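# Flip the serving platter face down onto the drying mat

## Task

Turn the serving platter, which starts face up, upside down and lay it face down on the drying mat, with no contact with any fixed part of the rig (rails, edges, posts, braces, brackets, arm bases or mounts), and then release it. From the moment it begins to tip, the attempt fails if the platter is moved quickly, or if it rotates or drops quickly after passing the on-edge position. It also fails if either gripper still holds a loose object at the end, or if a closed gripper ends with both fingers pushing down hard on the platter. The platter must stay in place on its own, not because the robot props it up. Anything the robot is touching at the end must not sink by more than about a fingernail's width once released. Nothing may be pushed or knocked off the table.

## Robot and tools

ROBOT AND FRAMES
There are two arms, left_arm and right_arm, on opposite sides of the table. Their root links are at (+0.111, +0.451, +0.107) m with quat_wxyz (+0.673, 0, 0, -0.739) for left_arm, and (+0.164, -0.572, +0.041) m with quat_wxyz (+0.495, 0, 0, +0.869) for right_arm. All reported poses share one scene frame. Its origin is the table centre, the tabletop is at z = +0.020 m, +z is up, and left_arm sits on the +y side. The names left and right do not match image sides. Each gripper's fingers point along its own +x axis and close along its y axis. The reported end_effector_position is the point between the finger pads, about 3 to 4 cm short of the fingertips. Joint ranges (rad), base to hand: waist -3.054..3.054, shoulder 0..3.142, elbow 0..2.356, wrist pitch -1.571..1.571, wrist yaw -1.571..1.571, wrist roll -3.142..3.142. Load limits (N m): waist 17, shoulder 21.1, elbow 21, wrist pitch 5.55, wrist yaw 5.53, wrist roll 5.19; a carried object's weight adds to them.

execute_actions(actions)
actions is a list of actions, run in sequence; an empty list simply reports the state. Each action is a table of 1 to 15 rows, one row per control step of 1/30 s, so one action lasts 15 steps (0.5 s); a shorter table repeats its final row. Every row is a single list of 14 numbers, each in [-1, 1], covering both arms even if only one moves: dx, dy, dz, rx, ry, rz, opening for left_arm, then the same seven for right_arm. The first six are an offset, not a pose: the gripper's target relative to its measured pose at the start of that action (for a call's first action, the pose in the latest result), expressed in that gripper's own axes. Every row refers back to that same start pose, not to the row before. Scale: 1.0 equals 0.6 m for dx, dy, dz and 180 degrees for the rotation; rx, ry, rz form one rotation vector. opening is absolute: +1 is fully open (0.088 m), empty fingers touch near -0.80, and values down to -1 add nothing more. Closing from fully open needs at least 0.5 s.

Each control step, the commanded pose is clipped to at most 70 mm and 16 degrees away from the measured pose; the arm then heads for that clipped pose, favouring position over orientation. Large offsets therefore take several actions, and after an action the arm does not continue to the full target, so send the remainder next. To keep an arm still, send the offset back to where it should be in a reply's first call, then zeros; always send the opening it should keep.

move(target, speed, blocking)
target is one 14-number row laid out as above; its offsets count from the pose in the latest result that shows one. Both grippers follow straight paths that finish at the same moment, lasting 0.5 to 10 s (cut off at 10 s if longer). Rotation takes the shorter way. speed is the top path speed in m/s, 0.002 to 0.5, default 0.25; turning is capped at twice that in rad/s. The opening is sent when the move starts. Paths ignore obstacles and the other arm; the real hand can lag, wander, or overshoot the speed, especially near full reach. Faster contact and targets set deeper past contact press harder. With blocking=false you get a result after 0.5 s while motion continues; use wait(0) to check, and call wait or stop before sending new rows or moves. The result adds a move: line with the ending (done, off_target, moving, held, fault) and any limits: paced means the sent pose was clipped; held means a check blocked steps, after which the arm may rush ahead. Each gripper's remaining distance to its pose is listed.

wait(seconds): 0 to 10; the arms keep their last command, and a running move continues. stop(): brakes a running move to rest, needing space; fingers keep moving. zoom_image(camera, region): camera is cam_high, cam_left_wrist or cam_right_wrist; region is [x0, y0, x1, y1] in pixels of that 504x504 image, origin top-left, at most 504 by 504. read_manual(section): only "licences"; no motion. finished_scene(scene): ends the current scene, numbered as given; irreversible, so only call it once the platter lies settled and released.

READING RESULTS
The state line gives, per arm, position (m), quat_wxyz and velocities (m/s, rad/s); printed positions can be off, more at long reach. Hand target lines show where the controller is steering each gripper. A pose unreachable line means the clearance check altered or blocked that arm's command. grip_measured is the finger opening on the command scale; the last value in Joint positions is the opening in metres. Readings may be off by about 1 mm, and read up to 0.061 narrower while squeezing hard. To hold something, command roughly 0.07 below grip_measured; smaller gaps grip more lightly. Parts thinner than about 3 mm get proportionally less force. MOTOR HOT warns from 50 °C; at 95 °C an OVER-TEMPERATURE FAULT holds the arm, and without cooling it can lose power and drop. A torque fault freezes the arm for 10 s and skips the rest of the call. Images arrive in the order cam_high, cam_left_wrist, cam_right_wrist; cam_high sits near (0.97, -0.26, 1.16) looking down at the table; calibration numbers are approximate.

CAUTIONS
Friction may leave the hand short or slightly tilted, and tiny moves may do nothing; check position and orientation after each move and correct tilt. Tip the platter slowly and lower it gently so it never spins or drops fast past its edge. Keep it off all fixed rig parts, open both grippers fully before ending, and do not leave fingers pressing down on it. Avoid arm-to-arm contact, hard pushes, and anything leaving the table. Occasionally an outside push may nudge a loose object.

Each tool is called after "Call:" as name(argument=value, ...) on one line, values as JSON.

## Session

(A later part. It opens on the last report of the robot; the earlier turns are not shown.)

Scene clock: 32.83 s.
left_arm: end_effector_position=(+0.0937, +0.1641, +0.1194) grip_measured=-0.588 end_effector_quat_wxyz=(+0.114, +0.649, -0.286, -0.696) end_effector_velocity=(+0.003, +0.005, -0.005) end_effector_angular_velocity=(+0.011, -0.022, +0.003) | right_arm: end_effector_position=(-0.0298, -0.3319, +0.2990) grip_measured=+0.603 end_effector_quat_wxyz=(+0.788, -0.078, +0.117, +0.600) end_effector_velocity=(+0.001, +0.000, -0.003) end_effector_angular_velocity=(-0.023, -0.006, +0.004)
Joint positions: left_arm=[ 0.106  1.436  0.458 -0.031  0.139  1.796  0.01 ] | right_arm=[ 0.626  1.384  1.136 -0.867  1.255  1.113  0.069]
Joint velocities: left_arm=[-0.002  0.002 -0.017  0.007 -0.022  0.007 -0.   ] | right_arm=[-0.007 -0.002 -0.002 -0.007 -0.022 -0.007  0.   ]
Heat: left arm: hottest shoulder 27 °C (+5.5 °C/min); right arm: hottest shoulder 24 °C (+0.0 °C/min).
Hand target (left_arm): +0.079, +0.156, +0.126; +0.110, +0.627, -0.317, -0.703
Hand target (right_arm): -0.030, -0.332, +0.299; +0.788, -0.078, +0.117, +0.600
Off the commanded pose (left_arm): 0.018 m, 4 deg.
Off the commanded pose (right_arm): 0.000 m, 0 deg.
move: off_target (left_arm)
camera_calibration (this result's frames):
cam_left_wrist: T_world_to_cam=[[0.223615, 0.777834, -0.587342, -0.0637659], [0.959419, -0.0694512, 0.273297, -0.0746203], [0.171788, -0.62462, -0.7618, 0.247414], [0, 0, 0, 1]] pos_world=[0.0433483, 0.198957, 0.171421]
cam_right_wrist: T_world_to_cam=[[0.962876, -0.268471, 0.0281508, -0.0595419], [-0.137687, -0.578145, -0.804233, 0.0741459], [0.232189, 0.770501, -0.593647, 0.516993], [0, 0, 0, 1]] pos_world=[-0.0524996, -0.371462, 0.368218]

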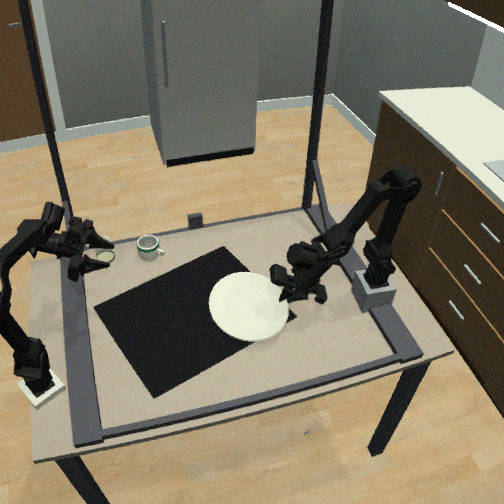

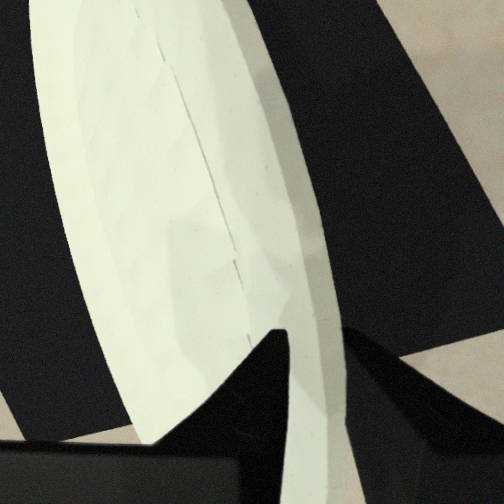

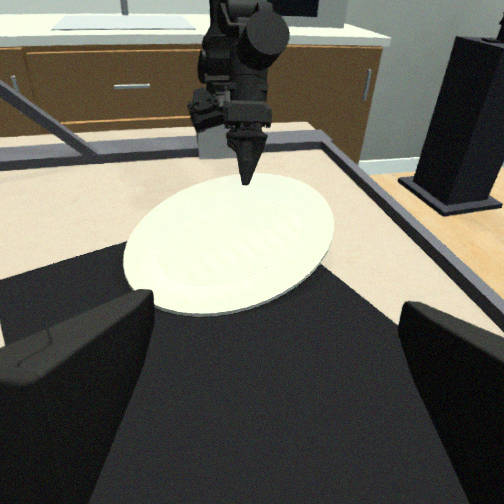

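Call:
move(target=[0.125,0.03,-0.013,0,0,0.02,-1,0,0,0,0,0,0,0.6], speed=0.04)

Call:
move(target=[0,0,0,0,0,0,-0.2,0,0,0,0,0,0,0.6])

Call:
move(target=[-0.12,0,0,0,0,0,-0.2,0,0,0,0,0,0,0.6], speed=0.1)

Scene clock: 35.20 s.
left_arm: end_effector_position=(+0.1047, +0.1542, +0.0635) grip_measured=-0.419 end_effector_quat_wxyz=(+0.120, +0.662, -0.253, -0.695) end_effector_velocity=(+0.000, -0.000, -0.001) end_effector_angular_velocity=(-0.003, -0.010, -0.005) | right_arm: end_effector_position=(-0.0298, -0.3319, +0.2990) grip_measured=+0.603 end_effector_quat_wxyz=(+0.788, -0.078, +0.117, +0.600) end_effector_velocity=(+0.001, +0.000, -0.003) end_effector_angular_velocity=(-0.013, -0.015, +0.003)
Joint positions: left_arm=[0.129 1.737 0.44  0.251 0.112 1.771 0.018] | right_arm=[ 0.626  1.384  1.136 -0.867  1.255  1.113  0.069]
Joint velocities: left_arm=[-0.002  0.002 -0.002  0.007 -0.007  0.007 -0.   ] | right_arm=[-0.002  0.002 -0.002 -0.007 -0.007 -0.007 -0.   ]
Heat: left arm: hottest wrist pitch 29 °C (+8.5 °C/min); right arm: hottest shoulder 24 °C (+0.0 °C/min).
Hand target (left_arm): +0.088, +0.114, +0.073; +0.135, +0.639, -0.305, -0.693
Hand target (right_arm): -0.030, -0.332, +0.299; +0.788, -0.078, +0.117, +0.600
Off the commanded pose (left_arm): 0.050 m, 7 deg.
Off the commanded pose (right_arm): 0.000 m, 0 deg.
move: off_target (left_arm)
camera_calibration (this result's frames):
cam_left_wrist: T_world_to_cam=[[0.182192, 0.813169, -0.552777, -0.094679], [0.959698, -0.0247205, 0.279945, -0.0779478], [0.213977, -0.581502, -0.7849, 0.187182], [0, 0, 0, 1]] pos_world=[0.0520034, 0.18391, 0.116404]
cam_right_wrist: T_world_to_cam=[[0.962876, -0.268471, 0.0281508, -0.0595419], [-0.137687, -0.578145, -0.804233, 0.0741459], [0.232189, 0.770501, -0.593647, 0.516993], [0, 0, 0, 1]] pos_world=[-0.0524996, -0.371462, 0.368218]

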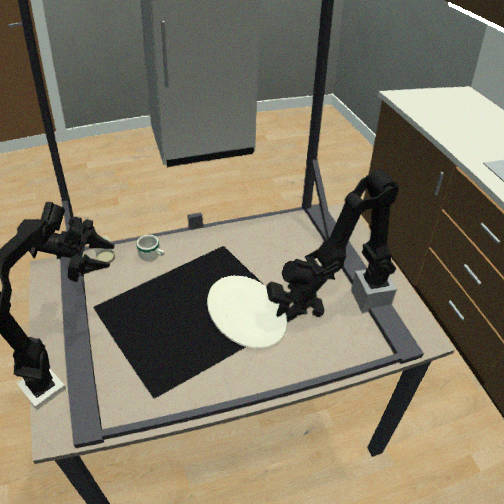

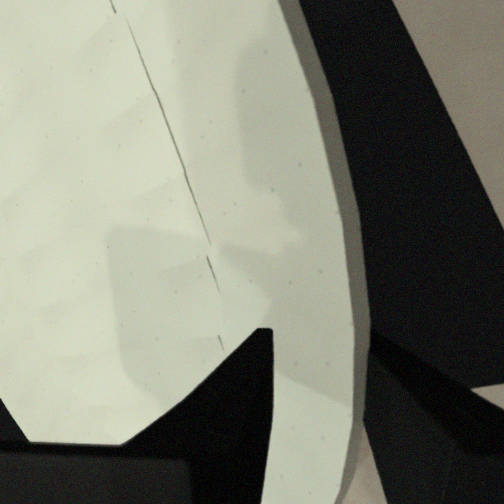

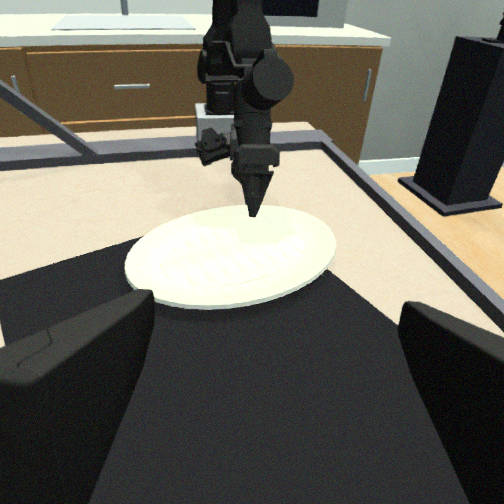

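Scene clock: 35.90 s.
left_arm: end_effector_position=(+0.1047, +0.1559, +0.0632) grip_measured=-0.204 end_effector_quat_wxyz=(+0.120, +0.661, -0.252, -0.696) end_effector_velocity=(-0.001, +0.003, -0.002) end_effector_angular_velocity=(+0.015, +0.005, +0.015) | right_arm: end_effector_position=(-0.0298, -0.3319, +0.2990) grip_measured=+0.603 end_effector_quat_wxyz=(+0.788, -0.078, +0.117, +0.600) end_effector_velocity=(+0.001, -0.000, -0.001) end_effector_angular_velocity=(-0.007, +0.003, -0.001)
Joint positions: left_arm=[0.131 1.733 0.433 0.254 0.115 1.771 0.029] | right_arm=[ 0.626  1.384  1.136 -0.867  1.255  1.113  0.069]
Joint velocities: left_arm=[-0.007  0.002 -0.002 -0.007 -0.007 -0.022  0.001] | right_arm=[-0.002 -0.002 -0.002 -0.007 -0.007  0.007 -0.   ]
Heat: left arm: hottest wrist pitch 29 °C (+8.4 °C/min); right arm: hottest shoulder 24 °C (+0.0 °C/min).
Hand target (left_arm): +0.105, +0.154, +0.064; +0.120, +0.662, -0.253, -0.695
Hand target (right_arm): -0.030, -0.332, +0.299; +0.788, -0.078, +0.117, +0.600
Off the commanded pose (left_arm): 0.002 m, 0 deg.
Off the commanded pose (right_arm): 0.000 m, 0 deg.
move: done
camera_calibration (this result's frames):
cam_left_wrist: T_world_to_cam=[[0.180424, 0.813184, -0.553334, -0.0960291], [0.960443, -0.0243301, 0.277413, -0.0778486], [0.212125, -0.581498, -0.785406, 0.188185], [0, 0, 0, 1]] pos_world=[0.0521764, 0.185624, 0.116261]
cam_right_wrist: T_world_to_cam=[[0.962876, -0.268471, 0.0281508, -0.0595419], [-0.137687, -0.578145, -0.804233, 0.0741459], [0.232189, 0.770501, -0.593647, 0.516993], [0, 0, 0, 1]] pos_world=[-0.0524996, -0.371462, 0.368218]

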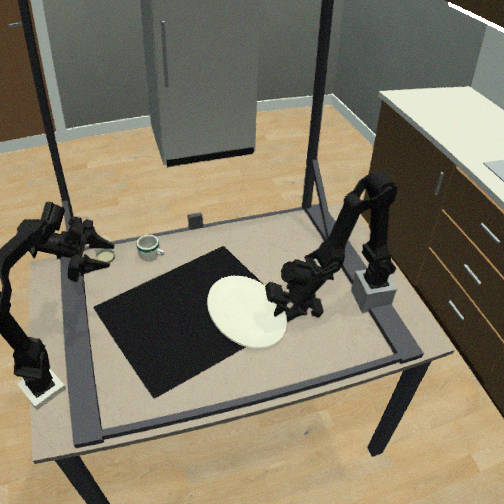

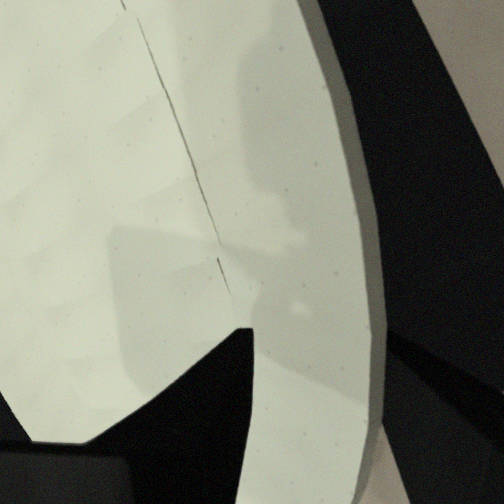

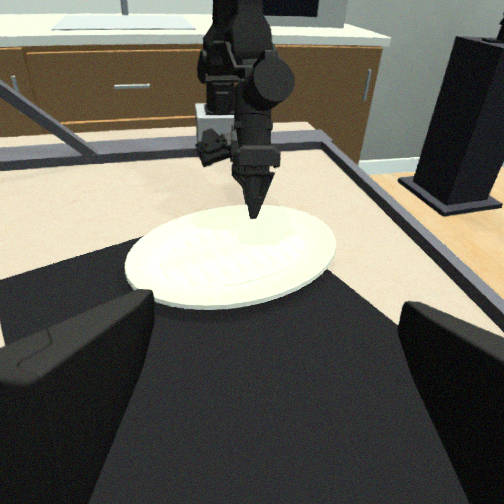

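Scene clock: 37.10 s.
left_arm: end_effector_position=(+0.1110, +0.1923, +0.1234) grip_measured=-0.202 end_effector_quat_wxyz=(+0.119, +0.662, -0.250, -0.697) end_effector_velocity=(-0.001, +0.004, -0.000) end_effector_angular_velocity=(+0.012, +0.011, +0.005) | right_arm: end_effector_position=(-0.0298, -0.3319, +0.2990) grip_measured=+0.603 end_effector_quat_wxyz=(+0.788, -0.078, +0.117, +0.600) end_effector_velocity=(+0.002, -0.002, -0.002) end_effector_angular_velocity=(-0.020, -0.038, +0.012)
Joint positions: left_arm=[ 0.172  1.307  0.412 -0.161  0.136  1.806  0.029] | right_arm=[ 0.626  1.384  1.136 -0.867  1.255  1.113  0.069]
Joint velocities: left_arm=[ 0.002 -0.012 -0.002 -0.022  0.007 -0.007  0.   ] | right_arm=[ 0.002 -0.002 -0.002 -0.022 -0.007 -0.022 -0.   ]
Heat: left arm: hottest wrist pitch 29 °C (+8.1 °C/min); right arm: hottest shoulder 24 °C (+0.0 °C/min).
Hand target (left_arm): +0.111, +0.193, +0.125; +0.121, +0.661, -0.252, -0.696
Hand target (right_arm): -0.030, -0.332, +0.299; +0.788, -0.078, +0.117, +0.600
Off the commanded pose (left_arm): 0.002 m, 0 deg.
Off the commanded pose (right_arm): 0.000 m, 0 deg.
move: done
camera_calibration (this result's frames):
cam_left_wrist: T_world_to_cam=[[0.178989, 0.816254, -0.549266, -0.0943451], [0.960677, -0.024543, 0.276582, -0.0995586], [0.21228, -0.577172, -0.788549, 0.254796], [0, 0, 0, 1]] pos_world=[0.0584423, 0.221627, 0.176635]
cam_right_wrist: T_world_to_cam=[[0.962876, -0.268471, 0.0281508, -0.0595419], [-0.137687, -0.578145, -0.804233, 0.0741459], [0.232189, 0.770501, -0.593647, 0.516993], [0, 0, 0, 1]] pos_world=[-0.0524996, -0.371462, 0.368218]

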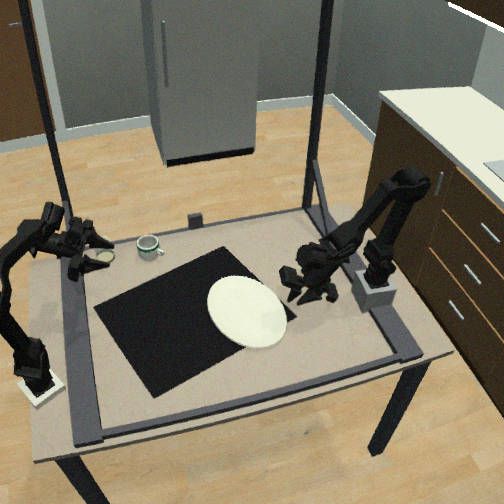

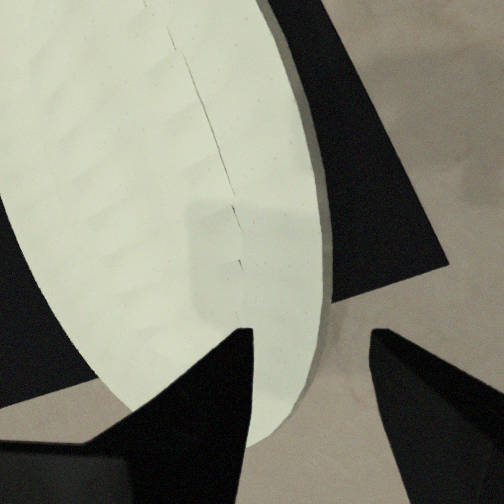

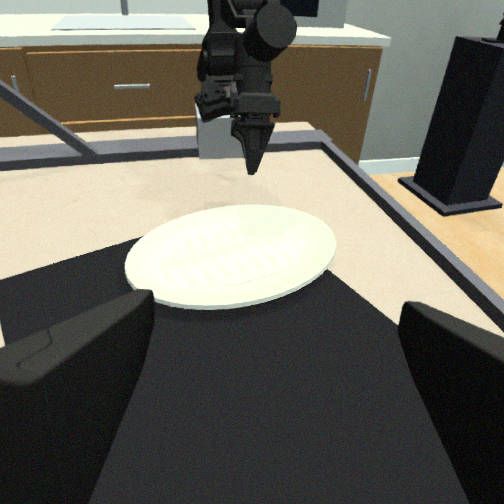

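Call:
move(target=[0.051,0.034,0.088,-0.113,0.066,0.028,-0.2,0,0,0,0,0,0,0.6], speed=0.15)

Scene clock: 39.57 s.
left_arm: end_effector_position=(+0.0557, +0.1739, +0.1049) grip_measured=-0.202 end_effector_quat_wxyz=(+0.285, +0.690, -0.137, -0.651) end_effector_velocity=(+0.001, -0.002, +0.001) end_effector_angular_velocity=(-0.018, -0.008, +0.036) | right_arm: end_effector_position=(-0.0298, -0.3319, +0.2990) grip_measured=+0.603 end_effector_quat_wxyz=(+0.788, -0.078, +0.117, +0.600) end_effector_velocity=(+0.002, -0.000, +0.001) end_effector_angular_velocity=(-0.007, -0.002, +0.003)
Joint positions: left_arm=[-0.266  1.506  0.428  0.04  -0.31   1.078  0.029] | right_arm=[ 0.626  1.384  1.136 -0.867  1.255  1.113  0.069]
Joint velocities: left_arm=[-0.012  0.007  0.002  0.007 -0.037 -0.037 -0.   ] | right_arm=[-0.002 -0.007  0.002 -0.007 -0.007 -0.007  0.   ]
Heat: left arm: hottest wrist pitch 29 °C (+7.6 °C/min); right arm: hottest shoulder 24 °C (+0.0 °C/min).
Hand target (left_arm): +0.053, +0.170, +0.107; +0.289, +0.688, -0.139, -0.651
Hand target (right_arm): -0.030, -0.332, +0.299; +0.788, -0.078, +0.117, +0.600
Off the commanded pose (left_arm): 0.006 m, 1 deg.
Off the commanded pose (right_arm): 0.000 m, 0 deg.
move: done
camera_calibration (this result's frames):
cam_left_wrist: T_world_to_cam=[[-0.155587, 0.774954, -0.612568, -0.0471444], [0.889636, 0.379456, 0.254087, -0.105771], [0.429348, -0.50543, -0.748465, 0.212627], [0, 0, 0, 1]] pos_world=[-0.00452857, 0.184138, 0.157139]
cam_right_wrist: T_world_to_cam=[[0.962876, -0.268471, 0.0281508, -0.0595419], [-0.137687, -0.578145, -0.804233, 0.0741459], [0.232189, 0.770501, -0.593647, 0.516993], [0, 0, 0, 1]] pos_world=[-0.0524996, -0.371462, 0.368218]

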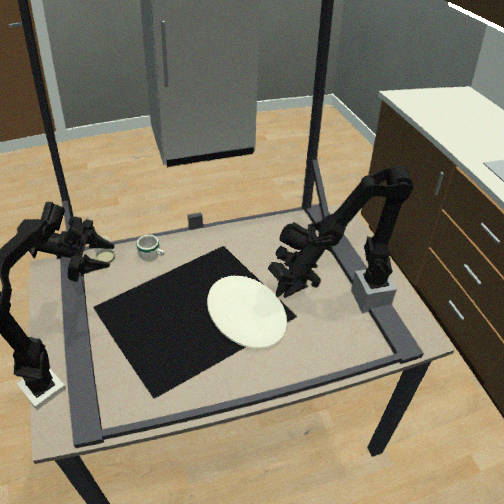

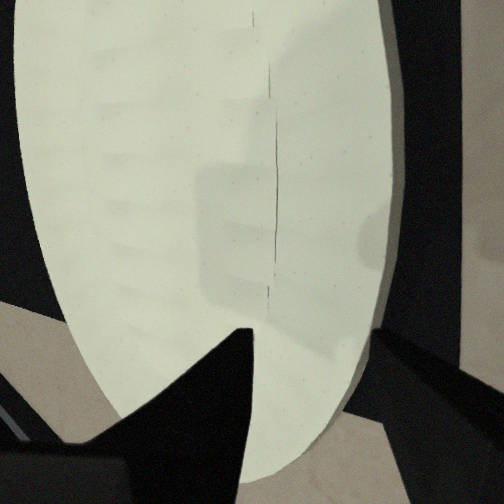

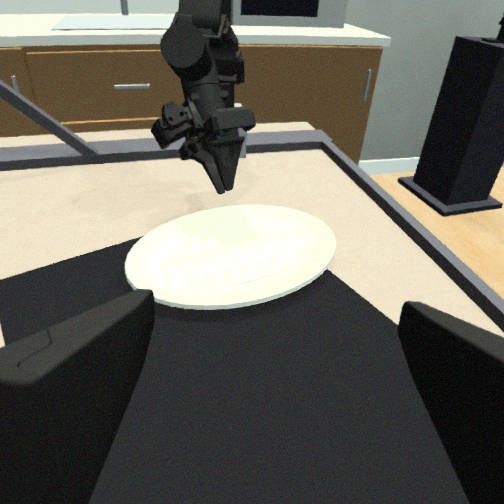

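Call:
move(target=[-0.012,-0.03,0.07,0,0,0,-0.2,0,0,0,0,0,0,0.6], speed=0.1)

Scene clock: 40.77 s.
left_arm: end_effector_position=(+0.0137, +0.1863, +0.0994) grip_measured=-0.202 end_effector_quat_wxyz=(+0.282, +0.692, -0.137, -0.650) end_effector_velocity=(+0.000, +0.001, +0.000) end_effector_angular_velocity=(-0.000, -0.005, +0.028) | right_arm: end_effector_position=(-0.0298, -0.3319, +0.2990) grip_measured=+0.603 end_effector_quat_wxyz=(+0.788, -0.078, +0.117, +0.600) end_effector_velocity=(-0.000, -0.000, -0.002) end_effector_angular_velocity=(-0.021, -0.001, +0.009)
Joint positions: left_arm=[-0.472  1.569  0.471 -0.014 -0.409  0.887  0.029] | right_arm=[ 0.626  1.384  1.136 -0.867  1.255  1.113  0.069]
Joint velocities: left_arm=[-0.012  0.002  0.007 -0.022 -0.022 -0.037 -0.   ] | right_arm=[-0.002 -0.002  0.002 -0.007 -0.022 -0.007 -0.   ]
Heat: left arm: hottest wrist pitch 29 °C (+7.4 °C/min); right arm: hottest shoulder 24 °C (+0.0 °C/min).
Hand target (left_arm): +0.011, +0.183, +0.101; +0.285, +0.691, -0.138, -0.650
Hand target (right_arm): -0.030, -0.332, +0.299; +0.788, -0.078, +0.117, +0.600
Off the commanded pose (left_arm): 0.005 m, 0 deg.
Off the commanded pose (right_arm): 0.000 m, 0 deg.
move: done
camera_calibration (this result's frames):
cam_left_wrist: T_world_to_cam=[[-0.151147, 0.778558, -0.6091, -0.0677969], [0.889078, 0.376403, 0.2605, -0.0717521], [0.432081, -0.502164, -0.749091, 0.232168], [0, 0, 0, 1]] pos_world=[-0.0467694, 0.196378, 0.151311]
cam_right_wrist: T_world_to_cam=[[0.962876, -0.268471, 0.0281508, -0.0595419], [-0.137687, -0.578145, -0.804233, 0.0741459], [0.232189, 0.770501, -0.593647, 0.516993], [0, 0, 0, 1]] pos_world=[-0.0524996, -0.371462, 0.368218]

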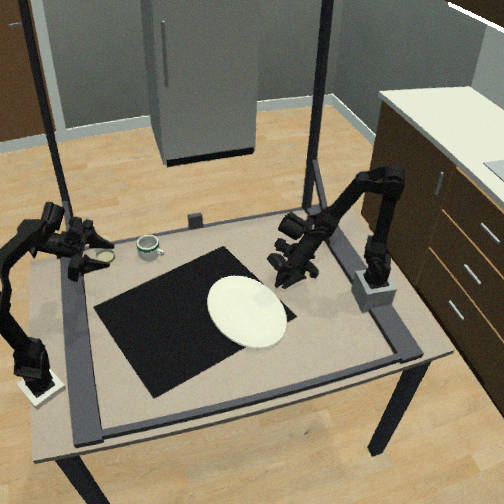

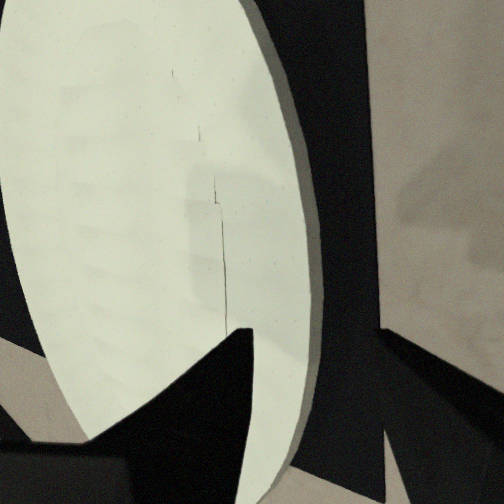

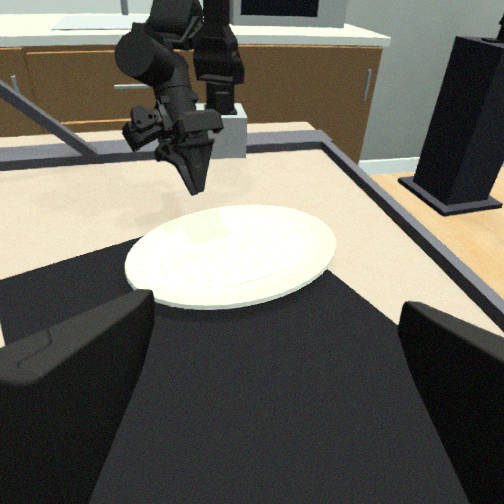

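Call:
move(target=[0.045,0,0,0,0,0,-0.2,0,0,0,0,0,0,0.6], speed=0.05)

Scene clock: 41.90 s.
left_arm: end_effector_position=(+0.0173, +0.1738, +0.0772) grip_measured=-0.202 end_effector_quat_wxyz=(+0.281, +0.693, -0.136, -0.650) end_effector_velocity=(+0.003, +0.001, -0.004) end_effector_angular_velocity=(+0.006, -0.008, +0.012) | right_arm: end_effector_position=(-0.0298, -0.3319, +0.2990) grip_measured=+0.603 end_effector_quat_wxyz=(+0.788, -0.078, +0.117, +0.600) end_effector_velocity=(+0.000, -0.000, -0.003) end_effector_angular_velocity=(-0.023, -0.006, +0.009)
Joint positions: left_arm=[-0.428  1.702  0.472  0.132 -0.389  0.929  0.029] | right_arm=[ 0.626  1.384  1.136 -0.867  1.255  1.113  0.069]
Joint velocities: left_arm=[ 0.002  0.017 -0.002  0.007 -0.007 -0.007 -0.   ] | right_arm=[-0.002 -0.002 -0.002 -0.007 -0.022 -0.007 -0.   ]
Heat: left arm: hottest wrist pitch 29 °C (+7.2 °C/min); right arm: hottest shoulder 24 °C (+0.0 °C/min).
Hand target (left_arm): +0.017, +0.171, +0.077; +0.282, +0.692, -0.137, -0.650
Hand target (right_arm): -0.030, -0.332, +0.299; +0.788, -0.078, +0.117, +0.600
Off the commanded pose (left_arm): 0.002 m, 0 deg.
Off the commanded pose (right_arm): 0.000 m, 0 deg.
move: done
camera_calibration (this result's frames):
cam_left_wrist: T_world_to_cam=[[-0.151223, 0.77987, -0.6074, -0.0713032], [0.888595, 0.376438, 0.262095, -0.0645765], [0.433048, -0.500098, -0.749914, 0.20739], [0, 0, 0, 1]] pos_world=[-0.0432101, 0.183631, 0.12914]
cam_right_wrist: T_world_to_cam=[[0.962876, -0.268471, 0.0281508, -0.0595419], [-0.137687, -0.578145, -0.804233, 0.0741459], [0.232189, 0.770501, -0.593647, 0.516993], [0, 0, 0, 1]] pos_world=[-0.0524996, -0.371462, 0.368218]

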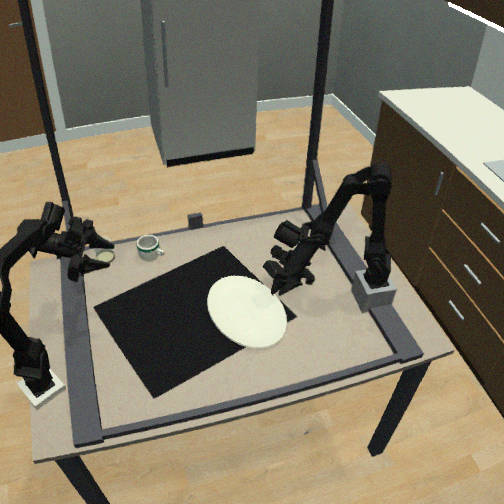

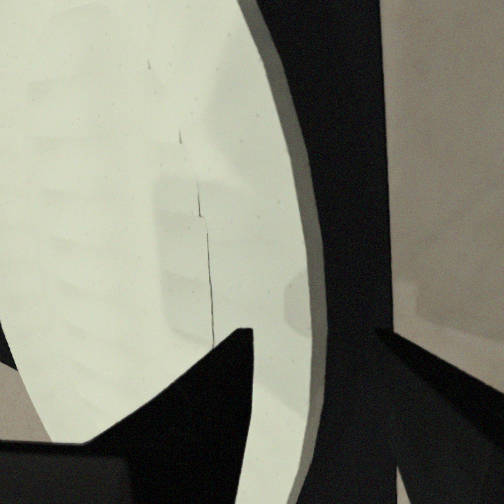

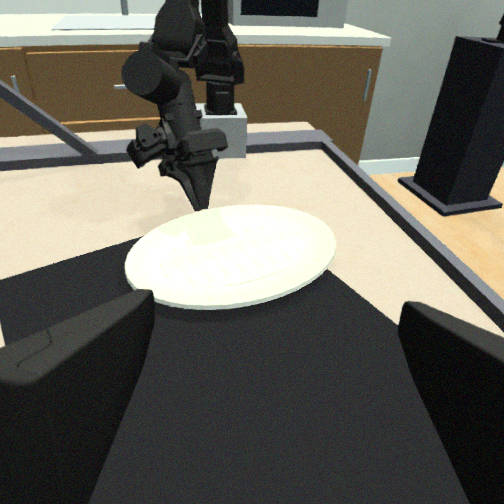

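Call:
move(target=[0.045,-0.006,0,0,0,0,-0.2,0,0,0,0,0,0,0.6], speed=0.04)

Call:
move(target=[0.012,0,0,0,0,0,-1,0,0,0,0,0,0,0.6], speed=0.03)

Scene clock: 44.33 s.
left_arm: end_effector_position=(+0.0188, +0.1675, +0.0606) grip_measured=-0.201 end_effector_quat_wxyz=(+0.280, +0.694, -0.141, -0.648) end_effector_velocity=(-0.001, +0.000, -0.001) end_effector_angular_velocity=(-0.010, +0.002, +0.002) | right_arm: end_effector_position=(-0.0298, -0.3319, +0.2990) grip_measured=+0.603 end_effector_quat_wxyz=(+0.788, -0.078, +0.117, +0.600) end_effector_velocity=(-0.000, +0.000, -0.001) end_effector_angular_velocity=(-0.005, +0.003, +0.003)
Joint positions: left_arm=[-0.411  1.8    0.468  0.246 -0.384  0.957  0.029] | right_arm=[ 0.626  1.384  1.136 -0.867  1.255  1.113  0.069]
Joint velocities: left_arm=[-0.007  0.007 -0.007  0.022 -0.007 -0.007 -0.   ] | right_arm=[-0.002 -0.002 -0.002  0.007 -0.007 -0.007 -0.   ]
Heat: left arm: hottest wrist pitch 29 °C (+6.8 °C/min); right arm: hottest shoulder 24 °C (+0.0 °C/min).
Hand target (left_arm): +0.020, +0.162, +0.053; +0.281, +0.693, -0.136, -0.650
Hand target (right_arm): -0.030, -0.332, +0.299; +0.788, -0.078, +0.117, +0.600
Off the commanded pose (left_arm): 0.010 m, 1 deg.
Off the commanded pose (right_arm): 0.000 m, 0 deg.
move: off_target (left_arm)
camera_calibration (this result's frames):
cam_left_wrist: T_world_to_cam=[[-0.14107, 0.777986, -0.612239, -0.0758671], [0.89007, 0.37043, 0.265627, -0.0584108], [0.433446, -0.507464, -0.744718, 0.19201], [0, 0, 0, 1]] pos_world=[-0.0419386, 0.178099, 0.11206]
cam_right_wrist: T_world_to_cam=[[0.962876, -0.268471, 0.0281508, -0.0595419], [-0.137687, -0.578145, -0.804233, 0.0741459], [0.232189, 0.770501, -0.593647, 0.516993], [0, 0, 0, 1]] pos_world=[-0.0524996, -0.371462, 0.368218]

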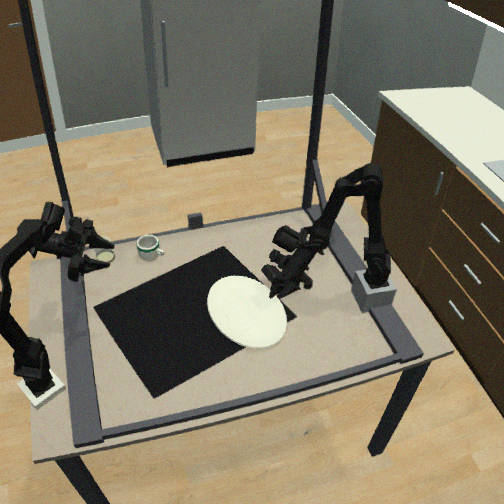

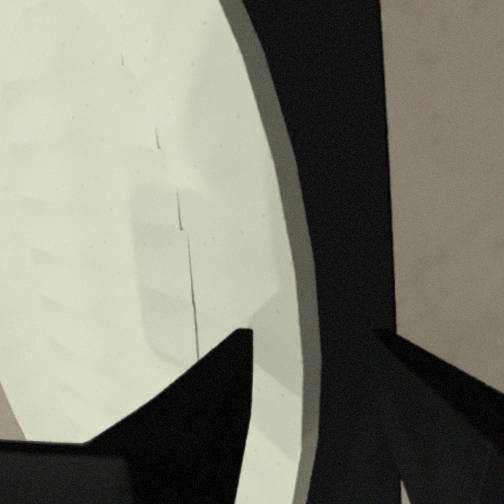

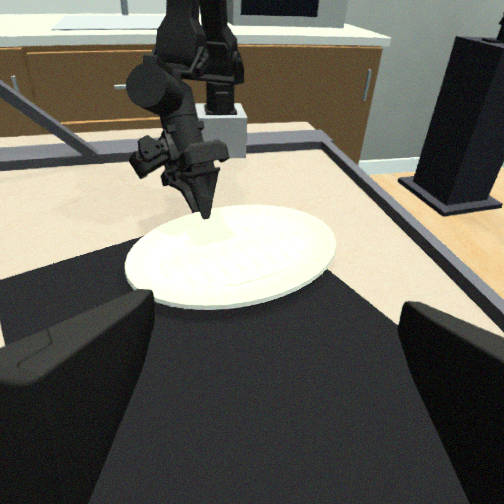

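Scene clock: 45.03 s.
left_arm: end_effector_position=(+0.0183, +0.1618, +0.0636) grip_measured=-0.540 end_effector_quat_wxyz=(+0.291, +0.690, -0.148, -0.646) end_effector_velocity=(-0.001, +0.002, -0.001) end_effector_angular_velocity=(+0.000, +0.011, -0.000) | right_arm: end_effector_position=(-0.0298, -0.3319, +0.2990) grip_measured=+0.603 end_effector_quat_wxyz=(+0.788, -0.078, +0.117, +0.600) end_effector_velocity=(-0.000, +0.000, -0.001) end_effector_angular_velocity=(-0.001, +0.016, -0.001)
Joint positions: left_arm=[-0.409  1.804  0.472  0.272 -0.396  0.959  0.013] | right_arm=[ 0.626  1.384  1.136 -0.867  1.255  1.113  0.069]
Joint velocities: left_arm=[-0.002 -0.002 -0.007  0.007  0.007 -0.007  0.   ] | right_arm=[-0.002 -0.002 -0.002  0.007 -0.007  0.007  0.   ]
Heat: left arm: hottest wrist pitch 29 °C (+6.7 °C/min); right arm: hottest shoulder 24 °C (+0.0 °C/min).
Hand target (left_arm): +0.020, +0.164, +0.055; +0.280, +0.694, -0.141, -0.648
Hand target (right_arm): -0.030, -0.332, +0.299; +0.788, -0.078, +0.117, +0.600
Off the commanded pose (left_arm): 0.009 m, 2 deg.
Off the commanded pose (right_arm): 0.000 m, 0 deg.
move: off_target (left_arm)
camera_calibration (this result's frames):
cam_left_wrist: T_world_to_cam=[[-0.14671, 0.759938, -0.633222, -0.0653223], [0.888325, 0.382825, 0.253619, -0.0578312], [0.435148, -0.525299, -0.731237, 0.193602], [0, 0, 0, 1]] pos_world=[-0.0424563, 0.173479, 0.114873]
cam_right_wrist: T_world_to_cam=[[0.962876, -0.268471, 0.0281508, -0.0595419], [-0.137687, -0.578145, -0.804233, 0.0741459], [0.232189, 0.770501, -0.593647, 0.516993], [0, 0, 0, 1]] pos_world=[-0.0524996, -0.371462, 0.368218]

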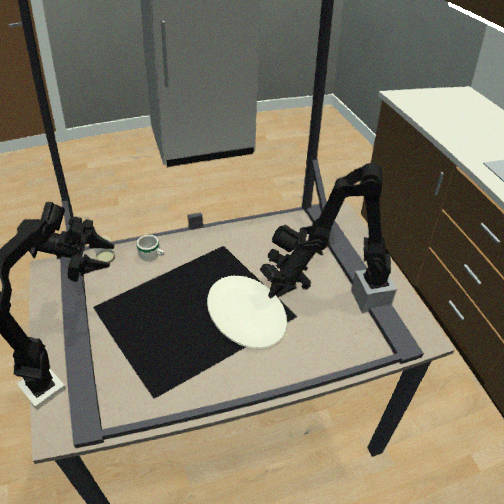

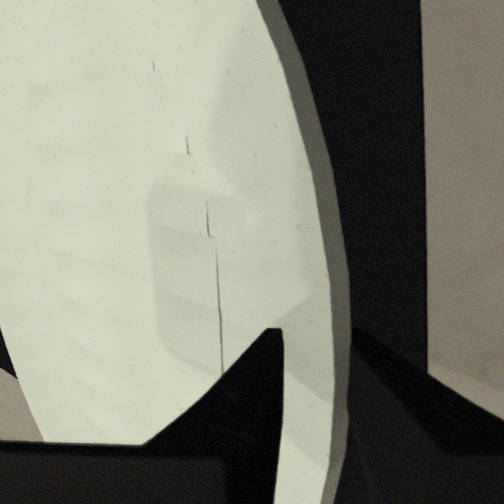

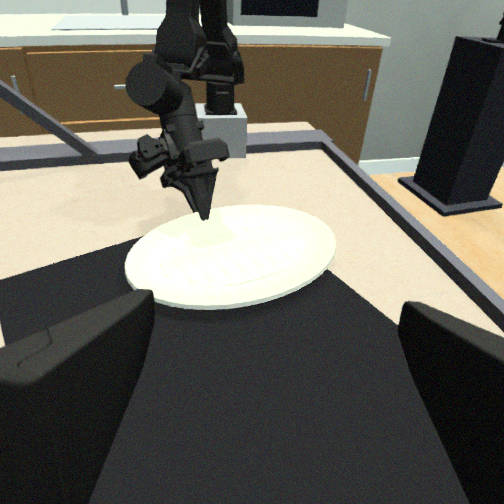

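Call:
move(target=[-0.135,0.09,0,0,0,0,-1,0,0,0,0,0,0,0.6], speed=0.05)

Scene clock: 47.57 s.
left_arm: end_effector_position=(+0.0239, +0.1710, +0.1500) grip_measured=-0.695 end_effector_quat_wxyz=(+0.283, +0.701, -0.140, -0.640) end_effector_velocity=(+0.002, +0.003, -0.000) end_effector_angular_velocity=(+0.009, -0.002, +0.019) | right_arm: end_effector_position=(-0.0298, -0.3319, +0.2990) grip_measured=+0.603 end_effector_quat_wxyz=(+0.788, -0.078, +0.117, +0.600) end_effector_velocity=(+0.001, -0.000, -0.001) end_effector_angular_velocity=(-0.007, +0.003, -0.001)
Joint positions: left_arm=[-0.412  1.429  0.606 -0.274 -0.406  0.952  0.005] | right_arm=[ 0.626  1.384  1.136 -0.867  1.255  1.113  0.069]
Joint velocities: left_arm=[-0.002 -0.002  0.002 -0.022 -0.007 -0.022 -0.   ] | right_arm=[-0.002 -0.002 -0.002 -0.007 -0.007  0.007 -0.   ]
Heat: left arm: hottest wrist pitch 28 °C (+5.0 °C/min); right arm: hottest shoulder 25 °C (+1.3 °C/min).
Hand target (left_arm): +0.018, +0.167, +0.161; +0.292, +0.690, -0.148, -0.646
Hand target (right_arm): -0.030, -0.332, +0.299; +0.788, -0.078, +0.117, +0.600
Off the commanded pose (left_arm): 0.013 m, 2 deg.
Off the commanded pose (right_arm): 0.000 m, 0 deg.
move: off_target (left_arm)
camera_calibration (this result's frames):
cam_left_wrist: T_world_to_cam=[[-0.139356, 0.775456, -0.615832, -0.0221769], [0.879816, 0.382352, 0.282365, -0.0923165], [0.454426, -0.502469, -0.735542, 0.255512], [0, 0, 0, 1]] pos_world=[-0.0379801, 0.180881, 0.200349]
cam_right_wrist: T_world_to_cam=[[0.962876, -0.268471, 0.0281508, -0.0595419], [-0.137687, -0.578145, -0.804233, 0.0741459], [0.232189, 0.770501, -0.593647, 0.516993], [0, 0, 0, 1]] pos_world=[-0.0524996, -0.371462, 0.368218]

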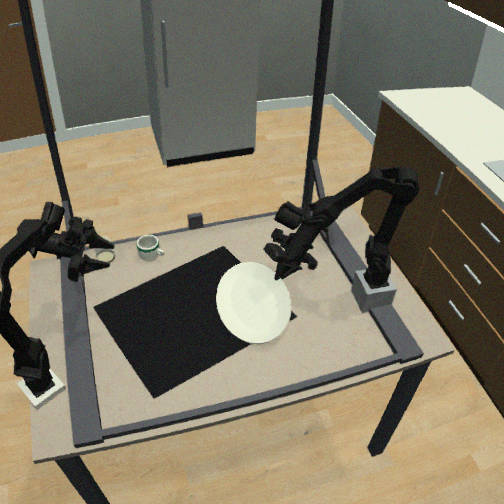

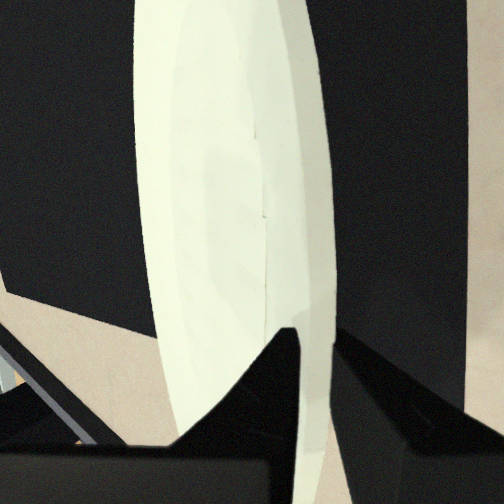

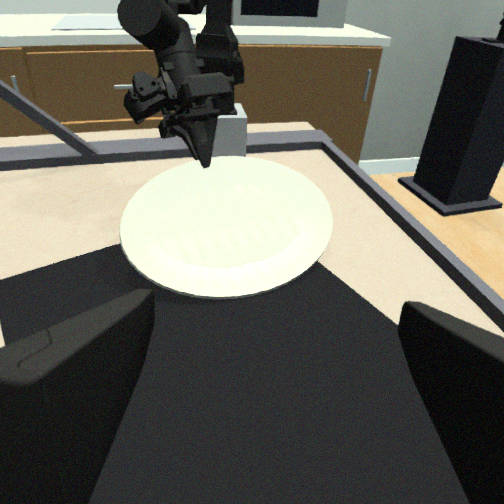

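Call:
move(target=[-0.09,0.103,0,0,0,-0.19,-1,0,0,0,0,0,0,0.6], speed=0.045)

Scene clock: 54.73 s.
left_arm: end_effector_position=(+0.0293, +0.1498, +0.2264) grip_measured=-0.686 end_effector_quat_wxyz=(+0.090, +0.715, +0.069, -0.689) end_effector_velocity=(+0.001, +0.005, -0.001) end_effector_angular_velocity=(+0.037, -0.003, -0.005) | right_arm: end_effector_position=(-0.0298, -0.3319, +0.2990) grip_measured=+0.603 end_effector_quat_wxyz=(+0.788, -0.078, +0.117, +0.600) end_effector_velocity=(+0.002, +0.000, +0.000) end_effector_angular_velocity=(+0.001, -0.016, -0.004)
Joint positions: left_arm=[-0.193  1.717  1.368 -1.208 -0.045  1.059  0.005] | right_arm=[ 0.626  1.384  1.136 -0.867  1.255  1.113  0.069]
Joint velocities: left_arm=[ 0.002  0.012  0.012 -0.037  0.007  0.007  0.   ] | right_arm=[-0.002 -0.002 -0.002 -0.007  0.007 -0.007 -0.   ]
Heat: left arm: hottest shoulder 27 °C (+3.3 °C/min); right arm: hottest shoulder 25 °C (+1.1 °C/min).
Hand target (left_arm): +0.026, +0.153, +0.231; +0.083, +0.711, +0.073, -0.695
Hand target (right_arm): -0.030, -0.332, +0.299; +0.788, -0.078, +0.117, +0.600
Off the commanded pose (left_arm): 0.005 m, 1 deg.
Off the commanded pose (right_arm): 0.000 m, 0 deg.
move: done
camera_calibration (this result's frames):
cam_left_wrist: T_world_to_cam=[[-0.202085, 0.975822, -0.0832704, -0.106683], [0.911004, 0.218507, 0.349753, -0.102149], [0.359492, -0.00517977, -0.933134, 0.271561], [0, 0, 0, 1]] pos_world=[-0.0261252, 0.127831, 0.280246]
cam_right_wrist: T_world_to_cam=[[0.962876, -0.268471, 0.0281508, -0.0595419], [-0.137687, -0.578145, -0.804233, 0.0741459], [0.232189, 0.770501, -0.593647, 0.516993], [0, 0, 0, 1]] pos_world=[-0.0524996, -0.371462, 0.368218]

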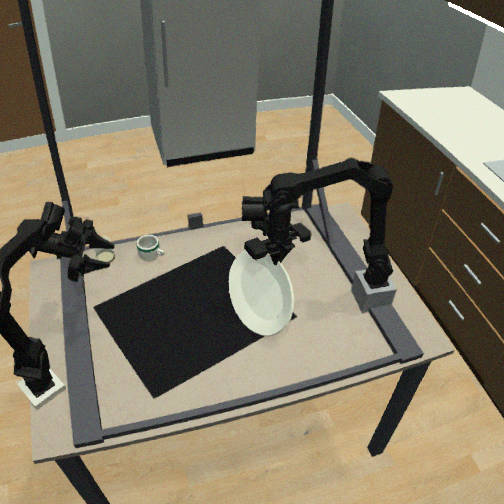

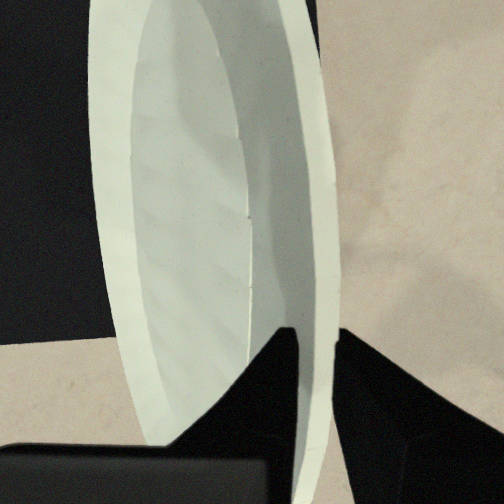

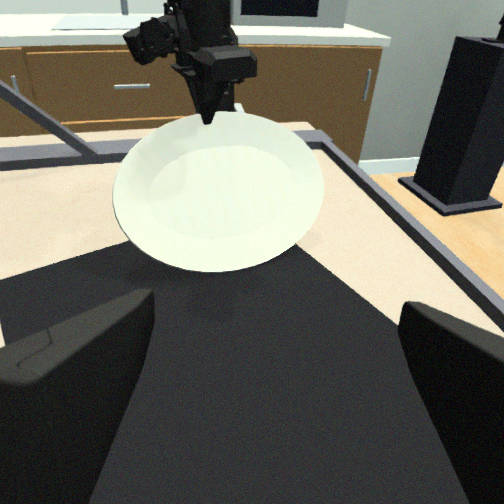

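Call:
move(target=[-0.02,0.11,0,0,0,-0.11,-1,0,0,0,0,0,0,0.6], speed=0.03)

Call:
move(target=[0,0,0,0,0,0,-0.45,0,0,0,0,0,0,0.6])

Scene clock: 60.97 s.
left_arm: end_effector_position=(+0.0408, +0.0883, +0.2532) grip_measured=-0.687 end_effector_quat_wxyz=(+0.027, +0.683, +0.137, -0.716) end_effector_velocity=(+0.000, +0.001, -0.000) end_effector_angular_velocity=(+0.008, -0.012, +0.018) | right_arm: end_effector_position=(-0.0298, -0.3319, +0.2990) grip_measured=+0.603 end_effector_quat_wxyz=(+0.788, -0.078, +0.117, +0.600) end_effector_velocity=(+0.002, +0.001, -0.001) end_effector_angular_velocity=(-0.011, -0.011, -0.002)
Joint positions: left_arm=[-0.062  2.08   1.949 -1.578  0.087  1.188  0.005] | right_arm=[ 0.626  1.384  1.136 -0.867  1.255  1.113  0.069]
Joint velocities: left_arm=[-0.002  0.002  0.002 -0.007 -0.007 -0.022 -0.   ] | right_arm=[-0.007 -0.002 -0.002 -0.007 -0.007 -0.007 -0.   ]
Heat: left arm: hottest shoulder 27 °C (+3.0 °C/min); right arm: hottest shoulder 25 °C (+1.0 °C/min).
Hand target (left_arm): +0.043, +0.086, +0.241; +0.017, +0.685, +0.150, -0.713
Hand target (right_arm): -0.030, -0.332, +0.299; +0.788, -0.078, +0.117, +0.600
Off the commanded pose (left_arm): 0.013 m, 9 deg.
Off the commanded pose (right_arm): 0.000 m, 0 deg.
joint sent to its limit (left arm) — the command would take joint 4 (wrist pitch) past its lower limit, so that joint was sent only as far as its limit.
move: off_target (left_arm)
camera_calibration (this result's frames):
cam_left_wrist: T_world_to_cam=[[-0.209529, 0.971663, 0.109401, -0.0902421], [0.942429, 0.170859, 0.287462, -0.0898178], [0.260624, 0.163334, -0.951524, 0.28602], [0, 0, 0, 1]] pos_world=[-0.00880501, 0.0563143, 0.307846]
cam_right_wrist: T_world_to_cam=[[0.962876, -0.268471, 0.0281508, -0.0595419], [-0.137687, -0.578145, -0.804233, 0.0741459], [0.232189, 0.770501, -0.593647, 0.516993], [0, 0, 0, 1]] pos_world=[-0.0524996, -0.371462, 0.368218]

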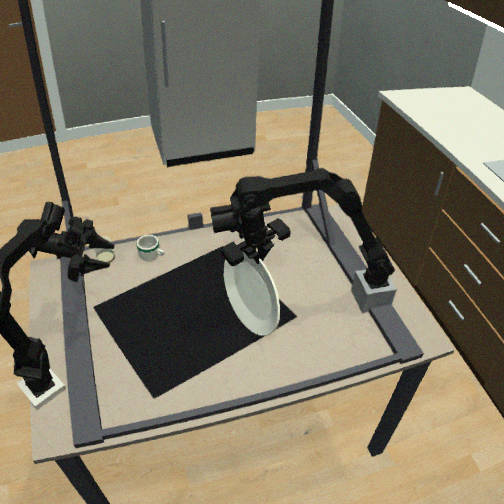

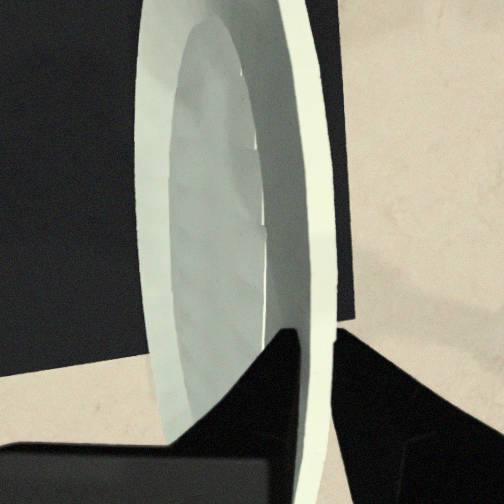

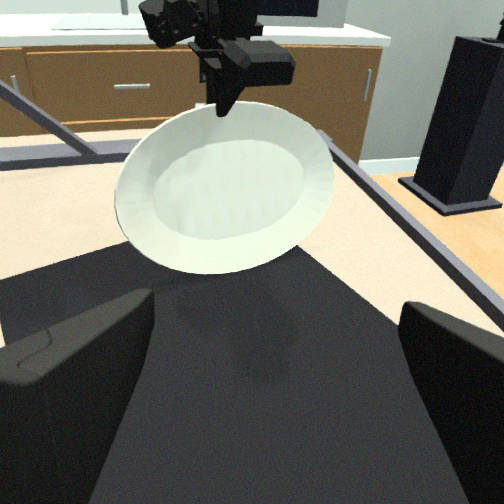

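Scene clock: 61.60 s.
left_arm: end_effector_position=(+0.0397, +0.0885, +0.2537) grip_measured=-0.454 end_effector_quat_wxyz=(+0.026, +0.682, +0.137, -0.718) end_effector_velocity=(+0.001, +0.002, +0.002) end_effector_angular_velocity=(+0.001, -0.006, -0.011) | right_arm: end_effector_position=(-0.0298, -0.3319, +0.2990) grip_measured=+0.603 end_effector_quat_wxyz=(+0.788, -0.078, +0.117, +0.600) end_effector_velocity=(+0.003, -0.000, +0.003) end_effector_angular_velocity=(+0.009, +0.006, -0.008)
Joint positions: left_arm=[-0.064  2.079  1.949 -1.578  0.091  1.188  0.017] | right_arm=[ 0.626  1.384  1.136 -0.867  1.255  1.113  0.069]
Joint velocities: left_arm=[-0.002 -0.007 -0.002 -0.007 -0.007  0.007  0.001] | right_arm=[-0.002 -0.007  0.002 -0.007  0.007  0.007  0.   ]
Heat: left arm: hottest shoulder 27 °C (+3.0 °C/min); right arm: hottest shoulder 25 °C (+2.0 °C/min).
Hand target (left_arm): +0.041, +0.088, +0.253; +0.027, +0.683, +0.137, -0.716
Hand target (right_arm): -0.030, -0.332, +0.299; +0.788, -0.078, +0.117, +0.600
Off the commanded pose (left_arm): 0.001 m, 0 deg.
Off the commanded pose (right_arm): 0.000 m, 0 deg.
joint sent to its limit (left arm) — the command would take joint 4 (wrist pitch) past its lower limit, so that joint was sent only as far as its limit.
move: done
camera_calibration (this result's frames):
cam_left_wrist: T_world_to_cam=[[-0.208507, 0.971835, 0.109826, -0.0908847], [0.943749, 0.170461, 0.283339, -0.0879869], [0.256638, 0.162727, -0.95271, 0.287199], [0, 0, 0, 1]] pos_world=[-0.00961863, 0.0565883, 0.308529]
cam_right_wrist: T_world_to_cam=[[0.962876, -0.268471, 0.0281508, -0.0595419], [-0.137687, -0.578145, -0.804233, 0.0741459], [0.232189, 0.770501, -0.593647, 0.516993], [0, 0, 0, 1]] pos_world=[-0.0524996, -0.371462, 0.368218]

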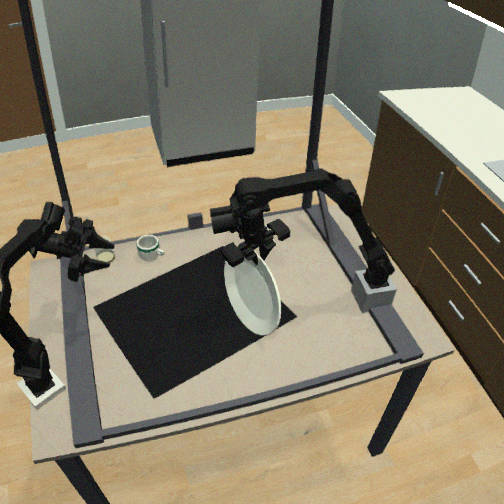

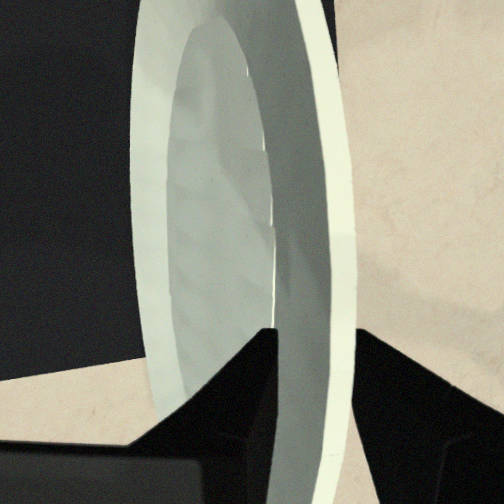

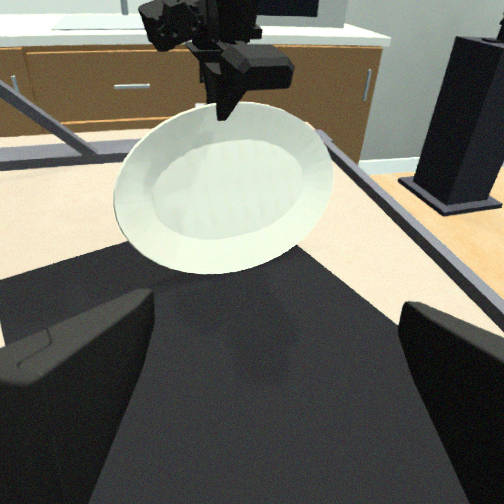

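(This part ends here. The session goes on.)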